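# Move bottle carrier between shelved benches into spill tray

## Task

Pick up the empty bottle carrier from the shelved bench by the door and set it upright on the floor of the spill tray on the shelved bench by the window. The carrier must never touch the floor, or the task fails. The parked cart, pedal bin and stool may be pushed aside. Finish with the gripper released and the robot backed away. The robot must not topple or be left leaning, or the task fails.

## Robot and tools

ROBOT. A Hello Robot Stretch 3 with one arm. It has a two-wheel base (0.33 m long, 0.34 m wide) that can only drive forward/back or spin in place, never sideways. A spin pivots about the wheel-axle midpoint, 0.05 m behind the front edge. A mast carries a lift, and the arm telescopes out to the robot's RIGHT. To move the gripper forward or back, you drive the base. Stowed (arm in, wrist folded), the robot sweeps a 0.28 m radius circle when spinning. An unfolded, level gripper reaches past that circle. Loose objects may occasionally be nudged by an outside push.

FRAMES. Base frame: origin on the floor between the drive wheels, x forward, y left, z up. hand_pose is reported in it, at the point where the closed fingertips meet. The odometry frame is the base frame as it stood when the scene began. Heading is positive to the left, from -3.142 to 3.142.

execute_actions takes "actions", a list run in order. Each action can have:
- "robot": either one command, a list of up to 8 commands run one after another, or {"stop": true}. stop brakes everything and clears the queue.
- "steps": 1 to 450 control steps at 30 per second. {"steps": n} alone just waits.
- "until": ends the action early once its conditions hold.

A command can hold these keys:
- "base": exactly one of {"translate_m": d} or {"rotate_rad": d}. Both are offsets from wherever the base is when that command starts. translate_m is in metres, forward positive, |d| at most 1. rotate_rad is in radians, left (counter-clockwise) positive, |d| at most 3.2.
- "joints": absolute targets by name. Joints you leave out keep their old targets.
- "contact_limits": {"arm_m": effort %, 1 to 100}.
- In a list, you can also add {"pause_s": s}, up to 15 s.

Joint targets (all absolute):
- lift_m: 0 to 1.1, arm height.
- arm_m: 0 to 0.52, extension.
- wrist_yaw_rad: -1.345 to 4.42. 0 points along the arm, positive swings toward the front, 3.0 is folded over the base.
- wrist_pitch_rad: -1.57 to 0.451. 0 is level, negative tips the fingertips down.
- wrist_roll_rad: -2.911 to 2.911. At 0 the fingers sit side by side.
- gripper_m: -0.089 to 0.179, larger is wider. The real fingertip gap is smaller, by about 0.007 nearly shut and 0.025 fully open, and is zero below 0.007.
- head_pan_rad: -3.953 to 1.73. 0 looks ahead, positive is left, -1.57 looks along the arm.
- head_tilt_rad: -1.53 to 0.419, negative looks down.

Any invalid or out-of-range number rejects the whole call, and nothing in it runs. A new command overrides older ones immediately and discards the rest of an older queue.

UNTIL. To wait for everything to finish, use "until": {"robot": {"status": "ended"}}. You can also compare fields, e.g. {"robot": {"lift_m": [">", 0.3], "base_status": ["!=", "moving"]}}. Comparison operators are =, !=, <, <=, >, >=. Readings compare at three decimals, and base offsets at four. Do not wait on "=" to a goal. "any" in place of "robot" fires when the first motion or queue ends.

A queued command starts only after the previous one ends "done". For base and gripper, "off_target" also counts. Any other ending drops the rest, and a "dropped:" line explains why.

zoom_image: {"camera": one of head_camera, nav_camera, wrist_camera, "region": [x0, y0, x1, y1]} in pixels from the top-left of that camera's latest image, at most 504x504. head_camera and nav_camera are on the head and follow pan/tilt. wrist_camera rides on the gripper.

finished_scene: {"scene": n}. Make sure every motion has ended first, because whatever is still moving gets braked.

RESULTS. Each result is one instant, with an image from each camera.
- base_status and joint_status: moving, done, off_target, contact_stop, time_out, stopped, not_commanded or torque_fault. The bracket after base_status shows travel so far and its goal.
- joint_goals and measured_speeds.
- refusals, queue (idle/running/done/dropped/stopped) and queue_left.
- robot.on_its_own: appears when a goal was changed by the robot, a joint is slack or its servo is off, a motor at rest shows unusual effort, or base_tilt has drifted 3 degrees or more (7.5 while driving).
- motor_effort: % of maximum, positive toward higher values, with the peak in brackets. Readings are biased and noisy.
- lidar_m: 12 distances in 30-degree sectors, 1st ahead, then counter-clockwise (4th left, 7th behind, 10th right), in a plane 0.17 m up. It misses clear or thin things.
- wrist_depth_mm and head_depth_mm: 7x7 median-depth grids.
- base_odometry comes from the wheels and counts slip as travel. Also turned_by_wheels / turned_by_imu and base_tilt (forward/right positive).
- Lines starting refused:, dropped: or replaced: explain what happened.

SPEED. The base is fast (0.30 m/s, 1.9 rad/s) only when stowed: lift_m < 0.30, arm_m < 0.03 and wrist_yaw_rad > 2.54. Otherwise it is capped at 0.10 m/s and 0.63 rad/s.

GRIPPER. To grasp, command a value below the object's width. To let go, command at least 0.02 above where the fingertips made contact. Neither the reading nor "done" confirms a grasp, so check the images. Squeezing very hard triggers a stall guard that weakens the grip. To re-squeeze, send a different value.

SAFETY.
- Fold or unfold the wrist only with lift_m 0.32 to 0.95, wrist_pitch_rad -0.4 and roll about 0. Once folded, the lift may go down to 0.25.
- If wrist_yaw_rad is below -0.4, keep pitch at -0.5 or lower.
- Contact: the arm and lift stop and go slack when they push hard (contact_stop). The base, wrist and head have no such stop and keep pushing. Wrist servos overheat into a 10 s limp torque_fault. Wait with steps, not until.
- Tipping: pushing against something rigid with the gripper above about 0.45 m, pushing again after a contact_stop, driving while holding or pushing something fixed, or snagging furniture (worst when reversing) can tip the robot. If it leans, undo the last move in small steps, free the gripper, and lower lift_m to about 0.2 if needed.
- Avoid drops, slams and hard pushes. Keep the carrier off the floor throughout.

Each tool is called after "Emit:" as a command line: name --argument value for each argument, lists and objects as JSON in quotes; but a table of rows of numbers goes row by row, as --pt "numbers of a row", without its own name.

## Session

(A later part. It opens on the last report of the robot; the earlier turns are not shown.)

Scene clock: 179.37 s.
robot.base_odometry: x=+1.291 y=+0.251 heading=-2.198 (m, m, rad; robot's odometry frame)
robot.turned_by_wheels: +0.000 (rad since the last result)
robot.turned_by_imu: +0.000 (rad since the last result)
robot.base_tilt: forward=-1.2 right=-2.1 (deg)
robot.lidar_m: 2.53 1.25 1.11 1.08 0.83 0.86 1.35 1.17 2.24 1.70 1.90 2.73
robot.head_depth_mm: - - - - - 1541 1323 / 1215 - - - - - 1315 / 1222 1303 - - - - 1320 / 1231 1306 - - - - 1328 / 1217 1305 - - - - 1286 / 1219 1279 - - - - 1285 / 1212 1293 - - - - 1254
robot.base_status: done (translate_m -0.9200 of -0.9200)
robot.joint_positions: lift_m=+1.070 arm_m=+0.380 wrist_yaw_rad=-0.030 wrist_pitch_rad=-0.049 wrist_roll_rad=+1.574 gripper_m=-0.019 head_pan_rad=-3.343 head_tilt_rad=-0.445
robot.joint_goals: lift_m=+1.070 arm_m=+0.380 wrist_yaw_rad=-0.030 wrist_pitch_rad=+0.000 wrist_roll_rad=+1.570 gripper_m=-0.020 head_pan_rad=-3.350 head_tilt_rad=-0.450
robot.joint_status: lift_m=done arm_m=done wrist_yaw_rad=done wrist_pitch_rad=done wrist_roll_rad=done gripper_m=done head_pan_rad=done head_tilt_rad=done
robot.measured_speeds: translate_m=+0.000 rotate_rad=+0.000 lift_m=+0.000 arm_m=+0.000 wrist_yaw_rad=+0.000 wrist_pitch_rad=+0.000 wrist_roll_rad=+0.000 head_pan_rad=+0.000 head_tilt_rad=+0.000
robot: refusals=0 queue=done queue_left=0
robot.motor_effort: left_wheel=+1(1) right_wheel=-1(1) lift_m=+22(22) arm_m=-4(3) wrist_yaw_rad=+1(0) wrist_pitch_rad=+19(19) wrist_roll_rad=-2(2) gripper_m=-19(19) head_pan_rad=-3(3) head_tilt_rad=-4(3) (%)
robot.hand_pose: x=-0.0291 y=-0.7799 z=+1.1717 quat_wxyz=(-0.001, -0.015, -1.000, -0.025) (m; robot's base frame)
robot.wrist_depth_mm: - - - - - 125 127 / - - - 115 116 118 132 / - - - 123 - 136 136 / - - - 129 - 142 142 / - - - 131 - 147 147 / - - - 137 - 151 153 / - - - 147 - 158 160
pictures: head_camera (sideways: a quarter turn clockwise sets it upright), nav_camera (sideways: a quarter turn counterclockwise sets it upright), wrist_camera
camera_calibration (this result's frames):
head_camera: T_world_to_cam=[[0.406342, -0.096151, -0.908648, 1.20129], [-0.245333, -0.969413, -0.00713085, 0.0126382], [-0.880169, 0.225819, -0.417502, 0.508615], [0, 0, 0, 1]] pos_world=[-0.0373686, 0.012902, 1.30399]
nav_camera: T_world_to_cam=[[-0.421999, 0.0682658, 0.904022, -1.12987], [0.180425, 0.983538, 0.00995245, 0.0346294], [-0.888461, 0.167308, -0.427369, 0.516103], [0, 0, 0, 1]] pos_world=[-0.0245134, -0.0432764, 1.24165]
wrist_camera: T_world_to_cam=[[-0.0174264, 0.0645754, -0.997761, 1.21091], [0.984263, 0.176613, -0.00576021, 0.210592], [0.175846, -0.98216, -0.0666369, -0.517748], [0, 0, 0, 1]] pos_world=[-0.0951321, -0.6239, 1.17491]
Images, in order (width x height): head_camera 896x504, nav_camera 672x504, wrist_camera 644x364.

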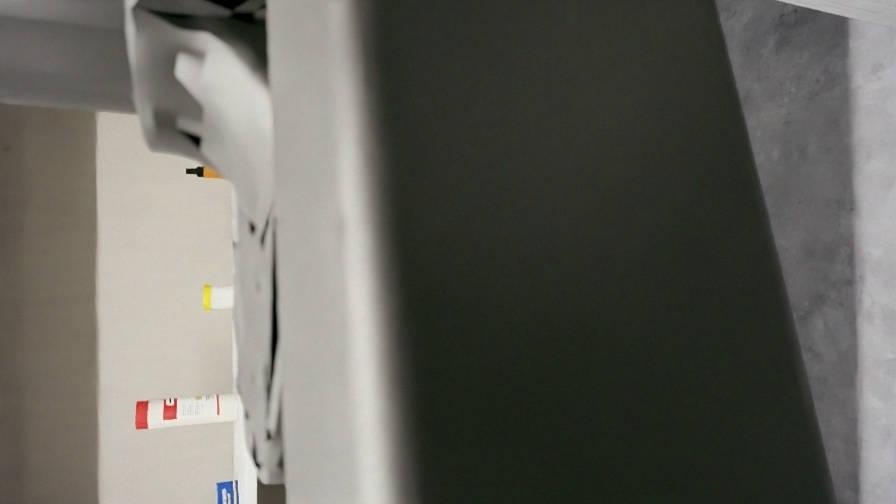

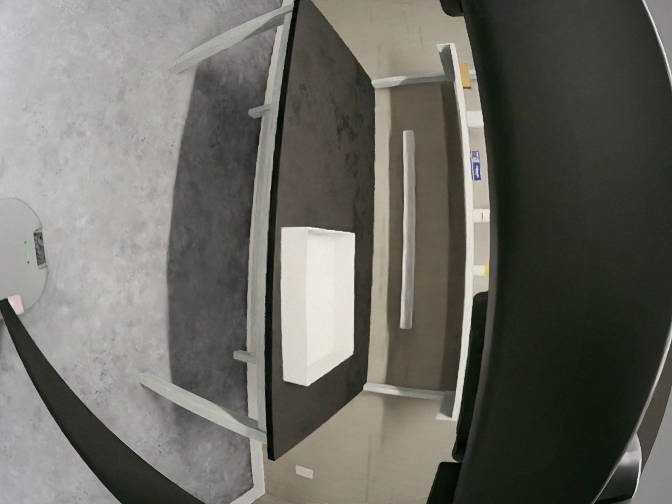

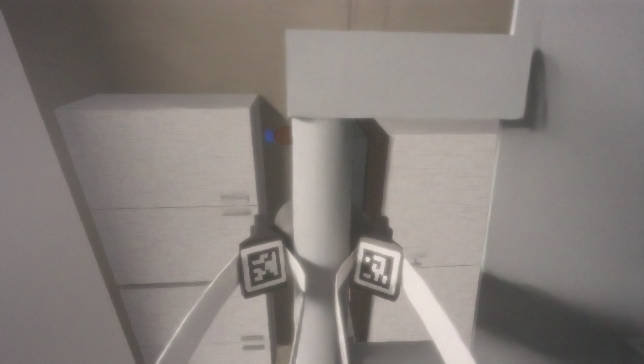

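Emit:
execute_actions --actions '[{"robot":[{"base":{"translate_m":-0.08},"joints":{"head_pan_rad":-1.55,"head_tilt_rad":-0.55}},{"base":{"rotate_rad":-1.735}},{"base":{"translate_m":-0.1},"joints":{"arm_m":0.43}}],"steps":450,"until":{"robot":{"status":"ended"}}}]'

Scene clock: 211.23 s.
robot.base_odometry: x=+1.408 y=+0.244 heading=+2.350 (m, m, rad; robot's odometry frame)
robot.turned_by_wheels: -1.735 (rad since the last result)
robot.turned_by_imu: -1.761 (rad since the last result)
robot.base_tilt: forward=-1.2 right=-2.1 (deg)
robot.lidar_m: 1.80 1.84 2.67 2.60 1.26 1.05 0.99 1.03 0.72 1.26 1.34 1.19
robot.head_depth_mm: 1113 - 1333 1113 806 1474 1121 / 1126 - 1356 1058 767 1468 1241 / 1133 - 789 747 749 1470 1243 / 1136 - 789 744 750 1462 1246 / 1142 1212 785 740 748 1509 1240 / 1142 1251 1324 959 745 1517 1241 / 1116 1252 1339 1118 803 1510 1244
robot.base_status: done (translate_m -0.1000 of -0.1000)
robot.joint_positions: lift_m=+1.070 arm_m=+0.430 wrist_yaw_rad=-0.031 wrist_pitch_rad=-0.049 wrist_roll_rad=+1.574 gripper_m=-0.019 head_pan_rad=-1.557 head_tilt_rad=-0.543
robot.joint_goals: lift_m=+1.070 arm_m=+0.430 wrist_yaw_rad=-0.030 wrist_pitch_rad=+0.000 wrist_roll_rad=+1.570 gripper_m=-0.020 head_pan_rad=-1.550 head_tilt_rad=-0.550
robot.joint_status: lift_m=done arm_m=done wrist_yaw_rad=done wrist_pitch_rad=done wrist_roll_rad=done gripper_m=done head_pan_rad=done head_tilt_rad=done
robot.measured_speeds: translate_m=+0.000 rotate_rad=+0.000 lift_m=+0.000 arm_m=+0.000 wrist_yaw_rad=+0.000 wrist_pitch_rad=+0.000 wrist_roll_rad=+0.000 head_pan_rad=+0.000 head_tilt_rad=+0.000
robot: refusals=0 queue=done queue_left=0
robot.motor_effort: left_wheel=+3(10) right_wheel=-1(6) lift_m=+23(22) arm_m=+3(2) wrist_yaw_rad=+0(1) wrist_pitch_rad=+19(19) wrist_roll_rad=-2(2) gripper_m=-18(18) head_pan_rad=+3(35) head_tilt_rad=-5(19) (%)
robot.hand_pose: x=-0.0292 y=-0.8293 z=+1.1717 quat_wxyz=(-0.001, -0.015, -1.000, -0.025) (m; robot's base frame)
robot.wrist_depth_mm: 612 637 643 633 663 125 127 / 645 662 664 115 116 118 132 / 618 682 710 123 726 137 137 / 621 726 726 129 748 141 142 / 614 753 753 131 787 147 147 / 613 793 785 137 855 152 153 / 612 847 868 147 768 159 160
pictures: head_camera (sideways: a quarter turn clockwise sets it upright), nav_camera (sideways: a quarter turn counterclockwise sets it upright), wrist_camera
camera_calibration (this result's frames):
head_camera: T_world_to_cam=[[0.00599421, 0.504638, -0.86331, 1.1446], [0.999425, -0.031829, -0.011666, 0.0109481], [-0.0333654, -0.862744, -0.504538, 0.616701], [0, 0, 0, 1]] pos_world=[0.0027737, -0.0452026, 1.29942]
nav_camera: T_world_to_cam=[[0.0245834, -0.513481, 0.857749, -1.07224], [-0.999371, -0.034555, 0.00795644, 0.0444259], [0.025554, -0.857405, -0.514007, 0.62326], [0, 0, 0, 1]] pos_world=[0.0548304, -0.0146505, 1.23972]
wrist_camera: T_world_to_cam=[[-0.0173951, 0.0645842, -0.997761, 1.21411], [0.98435, 0.17613, -0.00576062, 0.219048], [0.175363, -0.982246, -0.0666373, -0.566365], [0, 0, 0, 1]] pos_world=[-0.0951805, -0.673303, 1.17491]
Images, in order (width x height): head_camera 896x504, nav_camera 672x504, wrist_camera 644x364.

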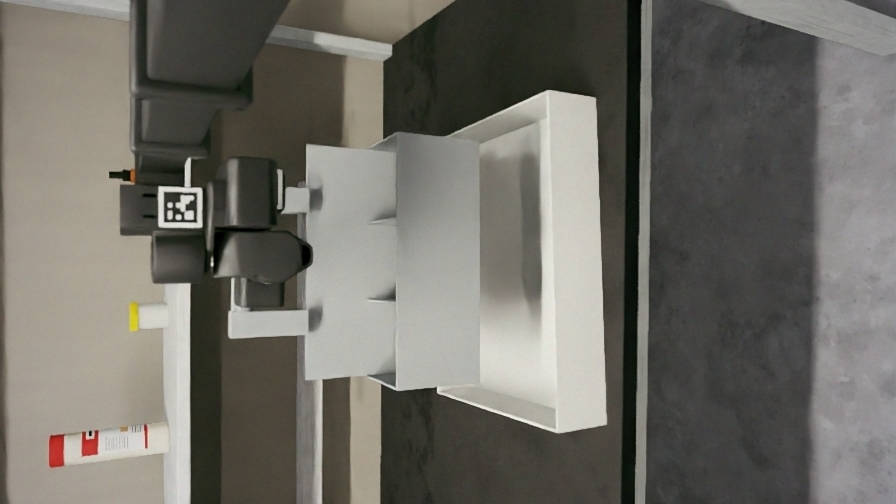

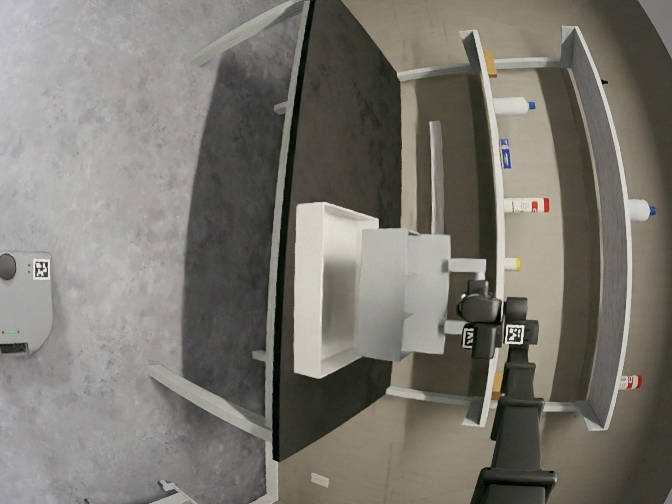

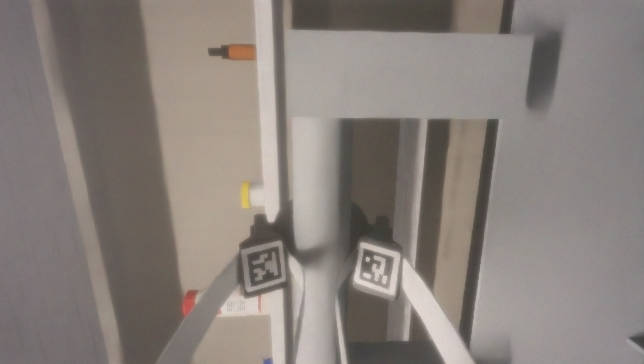

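Emit:
execute_actions --actions '[{"robot":{"joints":{"arm_m":0.44,"wrist_yaw_rad":0.01,"lift_m":0.96}},"steps":200,"until":{"robot":{"status":"ended"}}}]'

Scene clock: 232.80 s.
robot.base_odometry: x=+1.408 y=+0.244 heading=+2.350 (m, m, rad; robot's odometry frame)
robot.turned_by_wheels: +0.000 (rad since the last result)
robot.turned_by_imu: +0.001 (rad since the last result)
robot.base_tilt: forward=-1.2 right=-2.0 (deg)
robot.lidar_m: 1.79 1.84 2.67 2.60 1.27 1.05 0.99 1.03 0.72 1.27 1.34 1.19
robot.head_depth_mm: 1109 1184 1327 - - 1471 1124 / 1126 1236 1317 955 768 1476 1239 / 1132 1238 - 846 747 1464 1249 / 1137 1236 - 847 746 1464 1244 / 1131 1241 1314 828 748 1518 1237 / 1142 1246 1335 998 746 1521 1235 / 1117 1252 1338 1115 804 1507 1239
robot.base_status: done (translate_m -0.1000 of -0.1000)
robot.joint_positions: lift_m=+0.960 arm_m=+0.440 wrist_yaw_rad=+0.010 wrist_pitch_rad=-0.049 wrist_roll_rad=+1.574 gripper_m=-0.019 head_pan_rad=-1.557 head_tilt_rad=-0.543
robot.joint_goals: lift_m=+0.960 arm_m=+0.440 wrist_yaw_rad=+0.010 wrist_pitch_rad=+0.000 wrist_roll_rad=+1.570 gripper_m=-0.020 head_pan_rad=-1.550 head_tilt_rad=-0.550
robot.joint_status: lift_m=done arm_m=done wrist_yaw_rad=done wrist_pitch_rad=done wrist_roll_rad=done gripper_m=done head_pan_rad=done head_tilt_rad=done
robot.measured_speeds: translate_m=+0.000 rotate_rad=+0.000 lift_m=+0.000 arm_m=+0.000 wrist_yaw_rad=+0.000 wrist_pitch_rad=+0.000 wrist_roll_rad=+0.000 head_pan_rad=+0.000 head_tilt_rad=+0.000
robot: refusals=0 queue=done queue_left=0
robot.motor_effort: left_wheel=+3(2) right_wheel=-1(2) lift_m=+18(21) arm_m=+3(5) wrist_yaw_rad=+0(5) wrist_pitch_rad=+19(19) wrist_roll_rad=-2(1) gripper_m=-18(18) head_pan_rad=+3(3) head_tilt_rad=-5(5) (%)
robot.hand_pose: x=-0.0188 y=-0.8394 z=+1.0620 quat_wxyz=(-0.001, +0.005, -1.000, -0.025) (m; robot's base frame)
robot.wrist_depth_mm: 614 610 628 635 642 125 126 / 643 640 643 114 115 117 130 / 666 678 624 122 718 135 136 / 706 715 610 128 757 141 141 / 745 758 508 131 790 147 147 / 778 790 434 137 723 152 154 / 730 849 711 147 773 159 161
pictures: head_camera (sideways: a quarter turn clockwise sets it upright), nav_camera (sideways: a quarter turn counterclockwise sets it upright), wrist_camera
camera_calibration (this result's frames):
head_camera: T_world_to_cam=[[0.00599415, 0.504638, -0.86331, 1.1446], [0.999425, -0.0318289, -0.0116659, 0.0109481], [-0.0333653, -0.862744, -0.504538, 0.616701], [0, 0, 0, 1]] pos_world=[0.00277371, -0.0452026, 1.29942]
nav_camera: T_world_to_cam=[[0.0245835, -0.513481, 0.857749, -1.07224], [-0.999371, -0.0345551, 0.00795644, 0.0444259], [0.0255541, -0.857405, -0.514007, 0.62326], [0, 0, 0, 1]] pos_world=[0.0548304, -0.0146505, 1.23972]
wrist_camera: T_world_to_cam=[[-0.0200197, 0.0638361, -0.99776, 1.10481], [0.97633, 0.216211, -0.0057567, 0.243436], [0.215359, -0.974258, -0.0666535, -0.577956], [0, 0, 0, 1]] pos_world=[-0.0910879, -0.686239, 1.06521]
Images, in order (width x height): head_camera 896x504, nav_camera 672x504, wrist_camera 644x364.

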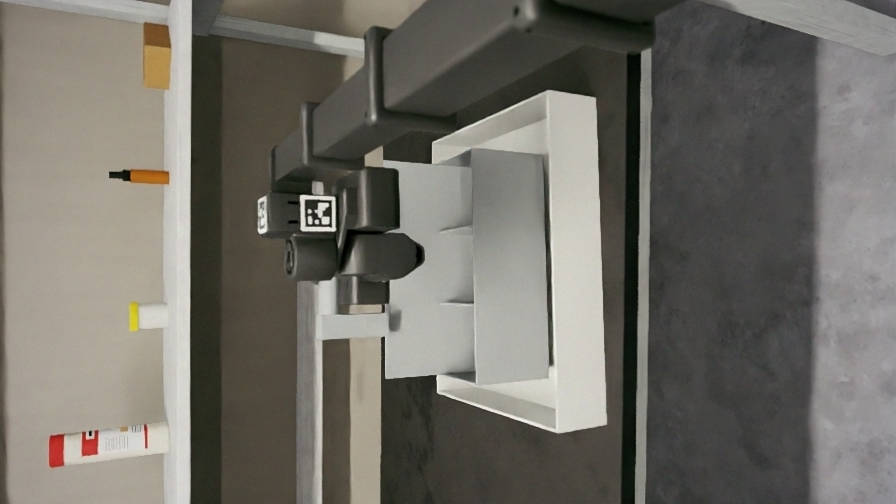

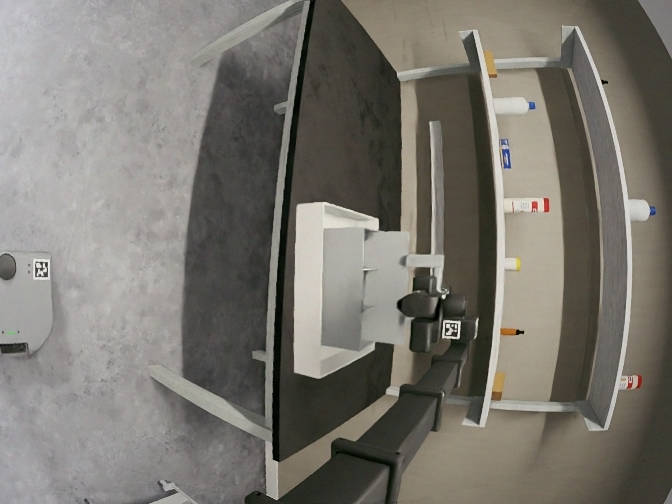

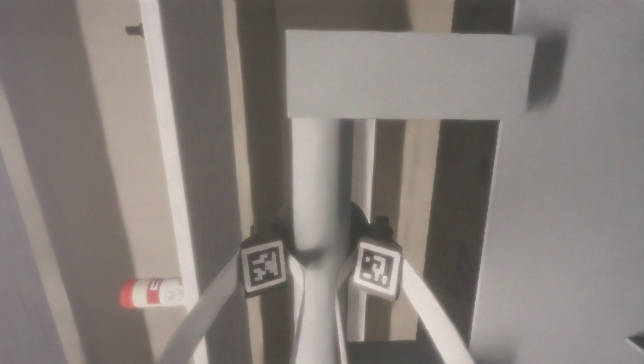

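The carrier is inside the tray walls and well centred, so I'll lower it the rest of the way.

Emit:
execute_actions --actions '[{"robot":[{"joints":{"lift_m":0.94}},{"joints":{"lift_m":0.926}}],"steps":200,"until":{"robot":{"status":"ended"}}}]'

Scene clock: 238.20 s.
robot.base_odometry: x=+1.408 y=+0.244 heading=+2.350 (m, m, rad; robot's odometry frame)
robot.turned_by_wheels: +0.000 (rad since the last result)
robot.turned_by_imu: +0.001 (rad since the last result)
robot.base_tilt: forward=-1.3 right=-2.0 (deg)
robot.lidar_m: 1.80 1.84 2.68 2.60 1.27 1.05 0.99 1.03 0.72 1.26 1.34 1.19
robot.head_depth_mm: 1120 1183 1331 1249 - 1419 1140 / 1123 1231 1338 - 751 1468 1246 / 1129 1238 1330 877 752 1469 1248 / 1135 1245 1309 878 748 1512 1240 / 1137 1247 1300 859 746 1512 1241 / 1141 1254 1336 1009 745 1513 1243 / 1114 1249 1341 1111 804 1512 1241
robot.base_status: done (translate_m -0.1000 of -0.1000)
robot.joint_positions: lift_m=+0.926 arm_m=+0.440 wrist_yaw_rad=+0.010 wrist_pitch_rad=-0.023 wrist_roll_rad=+1.574 gripper_m=-0.019 head_pan_rad=-1.557 head_tilt_rad=-0.543
robot.joint_goals: lift_m=+0.926 arm_m=+0.440 wrist_yaw_rad=+0.010 wrist_pitch_rad=+0.000 wrist_roll_rad=+1.570 gripper_m=-0.020 head_pan_rad=-1.550 head_tilt_rad=-0.550
robot.joint_status: lift_m=done arm_m=done wrist_yaw_rad=done wrist_pitch_rad=done wrist_roll_rad=done gripper_m=done head_pan_rad=done head_tilt_rad=done
robot.measured_speeds: translate_m=+0.000 rotate_rad=+0.000 lift_m=+0.000 arm_m=+0.000 wrist_yaw_rad=+0.000 wrist_pitch_rad=+0.000 wrist_roll_rad=+0.000 head_pan_rad=+0.000 head_tilt_rad=+0.000
robot: refusals=0 queue=done queue_left=0
robot.motor_effort: left_wheel=+3(3) right_wheel=-1(2) lift_m=+16(19) arm_m=+3(3) wrist_yaw_rad=-1(1) wrist_pitch_rad=+9(19) wrist_roll_rad=-2(2) gripper_m=-16(19) head_pan_rad=+3(2) head_tilt_rad=-5(5) (%)
robot.hand_pose: x=-0.0187 y=-0.8403 z=+1.0345 quat_wxyz=(-0.001, +0.005, -1.000, -0.012) (m; robot's base frame)
robot.wrist_depth_mm: 615 371 620 631 636 124 125 / 660 403 652 113 115 117 130 / 683 677 693 121 713 135 135 / 726 712 662 127 749 140 140 / 751 770 571 130 742 145 146 / 788 789 619 137 657 151 152 / 769 863 781 160 720 157 159
pictures: head_camera (sideways: a quarter turn clockwise sets it upright), nav_camera (sideways: a quarter turn counterclockwise sets it upright), wrist_camera
camera_calibration (this result's frames):
head_camera: T_world_to_cam=[[0.00599427, 0.504638, -0.86331, 1.1446], [0.999425, -0.0318291, -0.0116659, 0.0109481], [-0.0333655, -0.862744, -0.504538, 0.616701], [0, 0, 0, 1]] pos_world=[0.0027737, -0.0452026, 1.29942]
nav_camera: T_world_to_cam=[[0.0245833, -0.51348, 0.857749, -1.07224], [-0.999371, -0.0345549, 0.00795644, 0.0444259], [0.0255539, -0.857405, -0.514007, 0.62326], [0, 0, 0, 1]] pos_world=[0.0548304, -0.0146505, 1.23972]
wrist_camera: T_world_to_cam=[[-0.0197893, 0.0386593, -0.999056, 1.05767], [0.976241, 0.216408, -0.0109633, 0.248899], [0.21578, -0.975537, -0.0420234, -0.607183], [0, 0, 0, 1]] pos_world=[-0.091037, -0.687082, 1.03389]
Images, in order (width x height): head_camera 896x504, nav_camera 672x504, wrist_camera 644x364.

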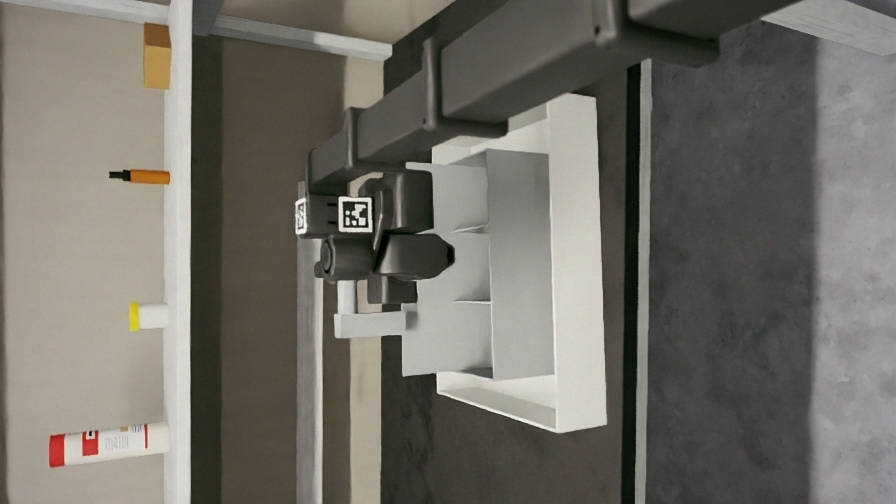

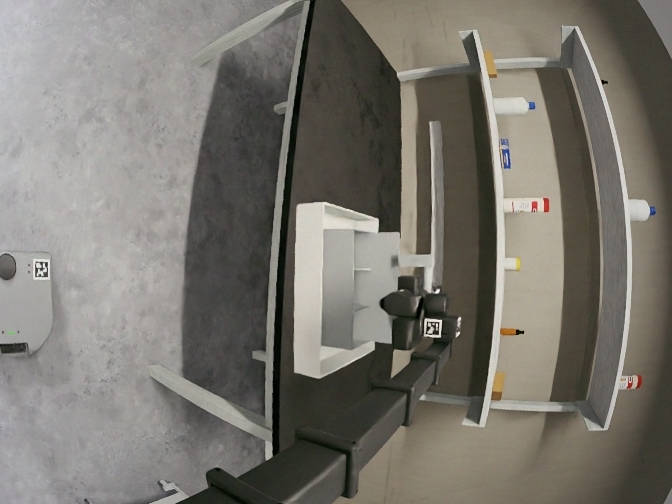

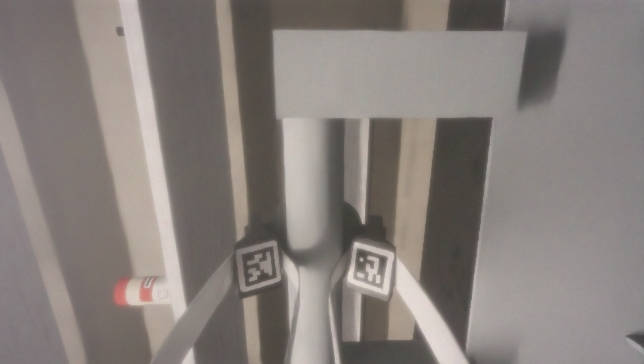

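Emit:
execute_actions --actions '[{"robot":{"joints":{"gripper_m":0.074,"lift_m":0.925}},"steps":200,"until":{"robot":{"status":"ended"}}}]'

Scene clock: 242.53 s.
robot.base_odometry: x=+1.408 y=+0.244 heading=+2.350 (m, m, rad; robot's odometry frame)
robot.turned_by_wheels: +0.000 (rad since the last result)
robot.turned_by_imu: +0.001 (rad since the last result)
robot.base_tilt: forward=-1.3 right=-2.1 (deg)
robot.lidar_m: 1.80 1.84 2.68 2.60 1.27 1.05 0.99 1.03 0.72 1.27 1.34 1.19
robot.head_depth_mm: 1109 1183 1336 1250 - 1432 1135 / 1132 1231 1333 - 752 1466 1250 / 1127 1230 1320 876 751 1468 1244 / 1135 1241 1306 877 748 1469 1242 / 1145 1244 1305 859 746 1507 1247 / 1135 1247 1342 1011 746 1515 1240 / 1114 1252 1335 1108 804 1518 1244
robot.base_status: done (translate_m -0.1000 of -0.1000)
robot.joint_positions: lift_m=+0.925 arm_m=+0.440 wrist_yaw_rad=+0.010 wrist_pitch_rad=-0.016 wrist_roll_rad=+1.574 gripper_m=+0.074 head_pan_rad=-1.557 head_tilt_rad=-0.543
robot.joint_goals: lift_m=+0.925 arm_m=+0.440 wrist_yaw_rad=+0.010 wrist_pitch_rad=+0.000 wrist_roll_rad=+1.570 gripper_m=+0.074 head_pan_rad=-1.550 head_tilt_rad=-0.550
robot.joint_status: lift_m=done arm_m=done wrist_yaw_rad=done wrist_pitch_rad=done wrist_roll_rad=done gripper_m=done head_pan_rad=done head_tilt_rad=done
robot.measured_speeds: translate_m=+0.000 rotate_rad=+0.000 lift_m=+0.000 arm_m=+0.000 wrist_yaw_rad=+0.000 wrist_pitch_rad=+0.000 wrist_roll_rad=+0.000 head_pan_rad=+0.000 head_tilt_rad=+0.000
robot: refusals=0 queue=done queue_left=0
robot.motor_effort: left_wheel=+3(2) right_wheel=-2(1) lift_m=+16(16) arm_m=+3(3) wrist_yaw_rad=-1(0) wrist_pitch_rad=+6(9) wrist_roll_rad=-2(2) gripper_m=+1(80) head_pan_rad=+2(3) head_tilt_rad=-4(5) (%)
robot.hand_pose: x=-0.0187 y=-0.8405 z=+1.0354 quat_wxyz=(-0.001, +0.005, -1.000, -0.008) (m; robot's base frame)
robot.wrist_depth_mm: 621 396 632 616 631 121 123 / 655 399 654 111 112 114 127 / 691 687 691 119 703 132 132 / 727 722 650 125 748 138 137 / 758 780 770 130 674 143 143 / 796 803 810 137 840 149 150 / 755 860 629 143 679 155 156
pictures: head_camera (sideways: a quarter turn clockwise sets it upright), nav_camera (sideways: a quarter turn counterclockwise sets it upright), wrist_camera
camera_calibration (this result's frames):
head_camera: T_world_to_cam=[[0.00599421, 0.504638, -0.86331, 1.1446], [0.999425, -0.031829, -0.011666, 0.0109481], [-0.0333654, -0.862744, -0.504538, 0.616701], [0, 0, 0, 1]] pos_world=[0.0027737, -0.0452026, 1.29942]
nav_camera: T_world_to_cam=[[0.0245834, -0.513481, 0.857749, -1.07224], [-0.999371, -0.034555, 0.00795644, 0.0444259], [0.025554, -0.857405, -0.514007, 0.62326], [0, 0, 0, 1]] pos_world=[0.0548304, -0.0146505, 1.23972]
wrist_camera: T_world_to_cam=[[-0.0197029, 0.0313163, -0.999315, 1.05266], [0.976242, 0.216326, -0.0124688, 0.250443], [0.215787, -0.975819, -0.0348345, -0.615041], [0, 0, 0, 1]] pos_world=[-0.0910341, -0.687312, 1.03364]
Images, in order (width x height): head_camera 896x504, nav_camera 672x504, wrist_camera 644x364.

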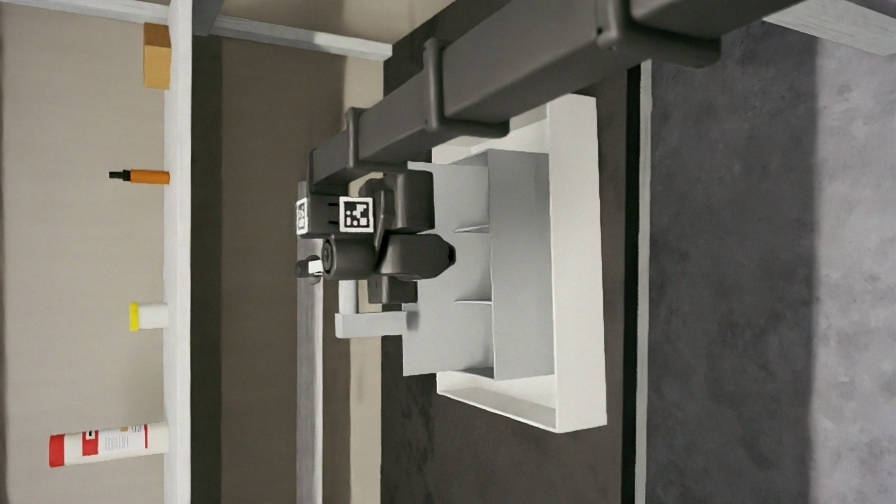

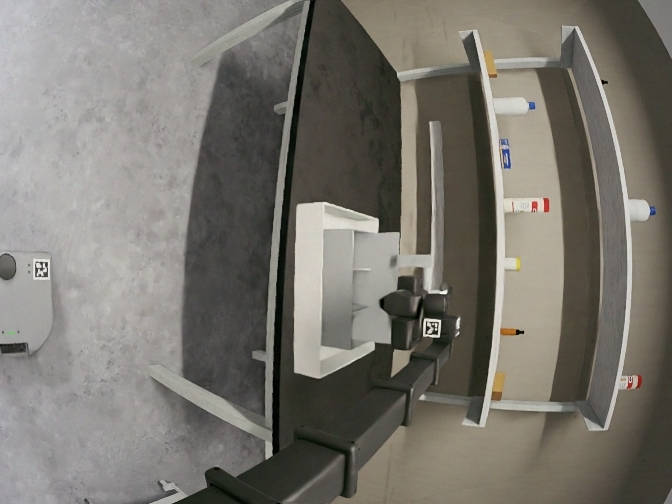

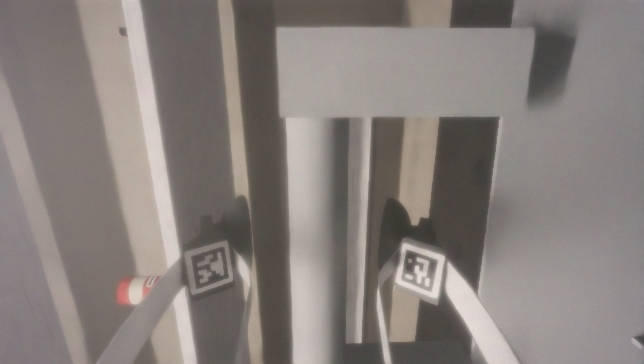

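The fingers are clear of the handle, so I'll retract the arm.

Emit:
execute_actions --actions '[{"robot":{"joints":{"arm_m":0.0}},"steps":200,"until":{"robot":{"arm_m":["<",0.2]}}},{"robot":{"joints":{"arm_m":0.0,"wrist_yaw_rad":1.3}},"steps":200,"until":{"robot":{"status":"ended"}}}]'

Scene clock: 251.17 s.
robot.base_odometry: x=+1.408 y=+0.244 heading=+2.350 (m, m, rad; robot's odometry frame)
robot.turned_by_wheels: +0.000 (rad since the last result)
robot.turned_by_imu: +0.001 (rad since the last result)
robot.base_tilt: forward=-1.2 right=-2.2 (deg)
robot.lidar_m: 1.80 1.84 2.68 2.60 1.27 1.05 0.99 1.03 0.72 1.26 1.34 1.19
robot.head_depth_mm: 1108 1182 1338 1113 807 1557 - / 1127 1230 1349 1119 768 1539 - / 1133 1230 1338 872 750 1541 - / 1140 1237 1274 864 745 1512 1265 / 1140 1246 1309 858 745 1573 1272 / 1139 1244 1335 1013 747 1548 1274 / 1115 1246 1337 1111 802 1516 1306
robot.base_status: done (translate_m -0.1000 of -0.1000)
robot.joint_positions: lift_m=+0.925 arm_m=+0.000 wrist_yaw_rad=+1.299 wrist_pitch_rad=-0.017 wrist_roll_rad=+1.574 gripper_m=+0.074 head_pan_rad=-1.557 head_tilt_rad=-0.543
robot.joint_goals: lift_m=+0.925 arm_m=+0.000 wrist_yaw_rad=+1.300 wrist_pitch_rad=+0.000 wrist_roll_rad=+1.570 gripper_m=+0.074 head_pan_rad=-1.550 head_tilt_rad=-0.550
robot.joint_status: lift_m=done arm_m=done wrist_yaw_rad=done wrist_pitch_rad=done wrist_roll_rad=done gripper_m=done head_pan_rad=done head_tilt_rad=done
robot.measured_speeds: translate_m=+0.000 rotate_rad=+0.000 lift_m=+0.000 arm_m=+0.000 wrist_yaw_rad=+0.000 wrist_pitch_rad=+0.000 wrist_roll_rad=+0.000 head_pan_rad=+0.000 head_tilt_rad=+0.000
robot: refusals=0 queue=done queue_left=0
robot.motor_effort: left_wheel=+2(2) right_wheel=-2(1) lift_m=+16(16) arm_m=-3(3) wrist_yaw_rad=+1(1) wrist_pitch_rad=+7(7) wrist_roll_rad=-2(2) gripper_m=+1(1) head_pan_rad=+2(3) head_tilt_rad=-5(5) (%)
robot.hand_pose: x=+0.2250 y=-0.2140 z=+1.0351 quat_wxyz=(+0.005, +0.605, -0.796, -0.008) (m; robot's base frame)
robot.wrist_depth_mm: - - - - 921 - - / - - - - - - - / - - - - - - - / - - - - - - - / - - - - - - - / - - - - - - - / - - - - - - -
pictures: head_camera (sideways: a quarter turn clockwise sets it upright), nav_camera (sideways: a quarter turn counterclockwise sets it upright), wrist_camera
camera_calibration (this result's frames):
head_camera: T_world_to_cam=[[0.00594778, 0.50465, -0.863303, 1.14459], [0.999428, -0.0317372, -0.0116666, 0.0109489], [-0.0332864, -0.86274, -0.504551, 0.616717], [0, 0, 0, 1]] pos_world=[0.00277785, -0.0452029, 1.29942]
nav_camera: T_world_to_cam=[[0.0246306, -0.51349, 0.857742, -1.07223], [-0.999368, -0.0346467, 0.00795615, 0.0444263], [0.0256325, -0.857396, -0.514019, 0.623275], [0, 0, 0, 1]] pos_world=[0.0548317, -0.0146452, 1.23972]
wrist_camera: T_world_to_cam=[[-0.0367588, -0.00985679, -0.999276, 1.03251], [0.0644734, 0.997845, -0.0122144, 0.249122], [0.997242, -0.0648756, -0.036044, -0.0359286], [0, 0, 0, 1]] pos_world=[0.0577217, -0.240739, 1.03351]
Images, in order (width x height): head_camera 896x504, nav_camera 672x504, wrist_camera 644x364.

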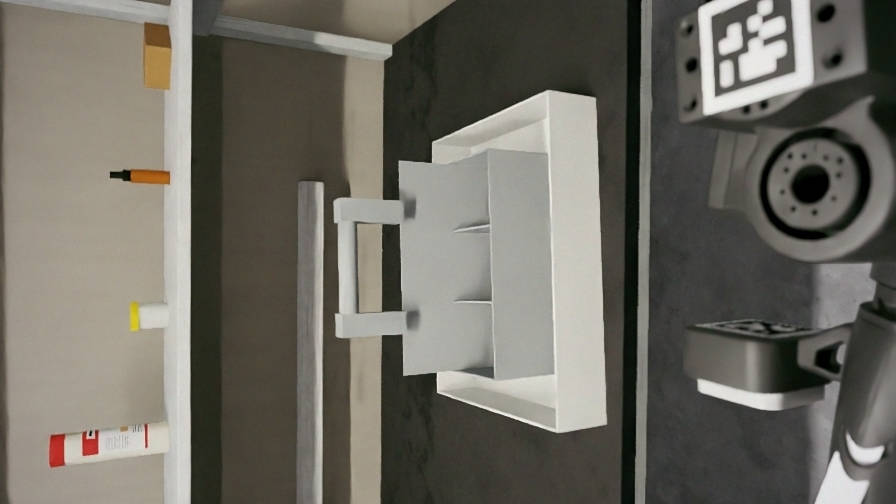

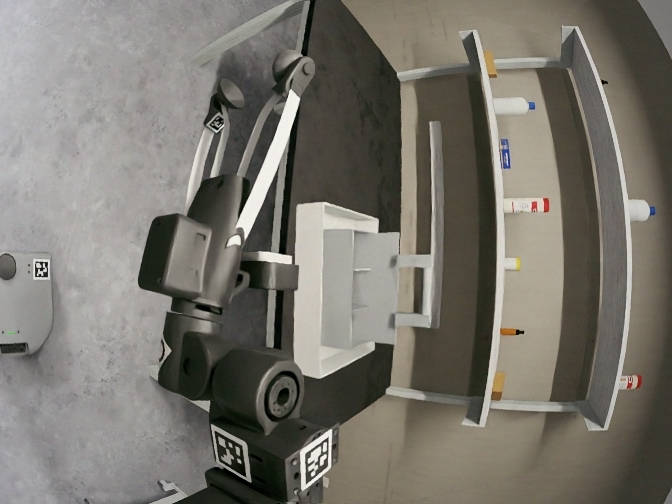

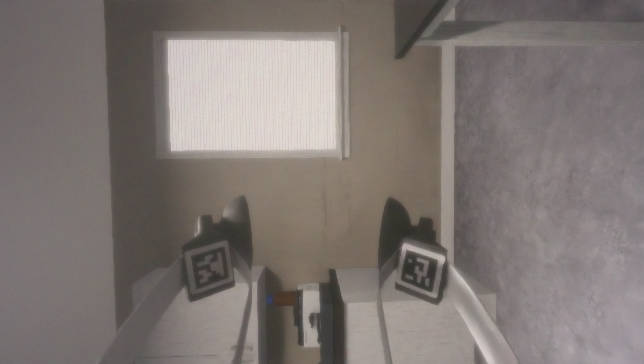

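Emit:
finished_scene --scene 2

The scene is finished: the task was done.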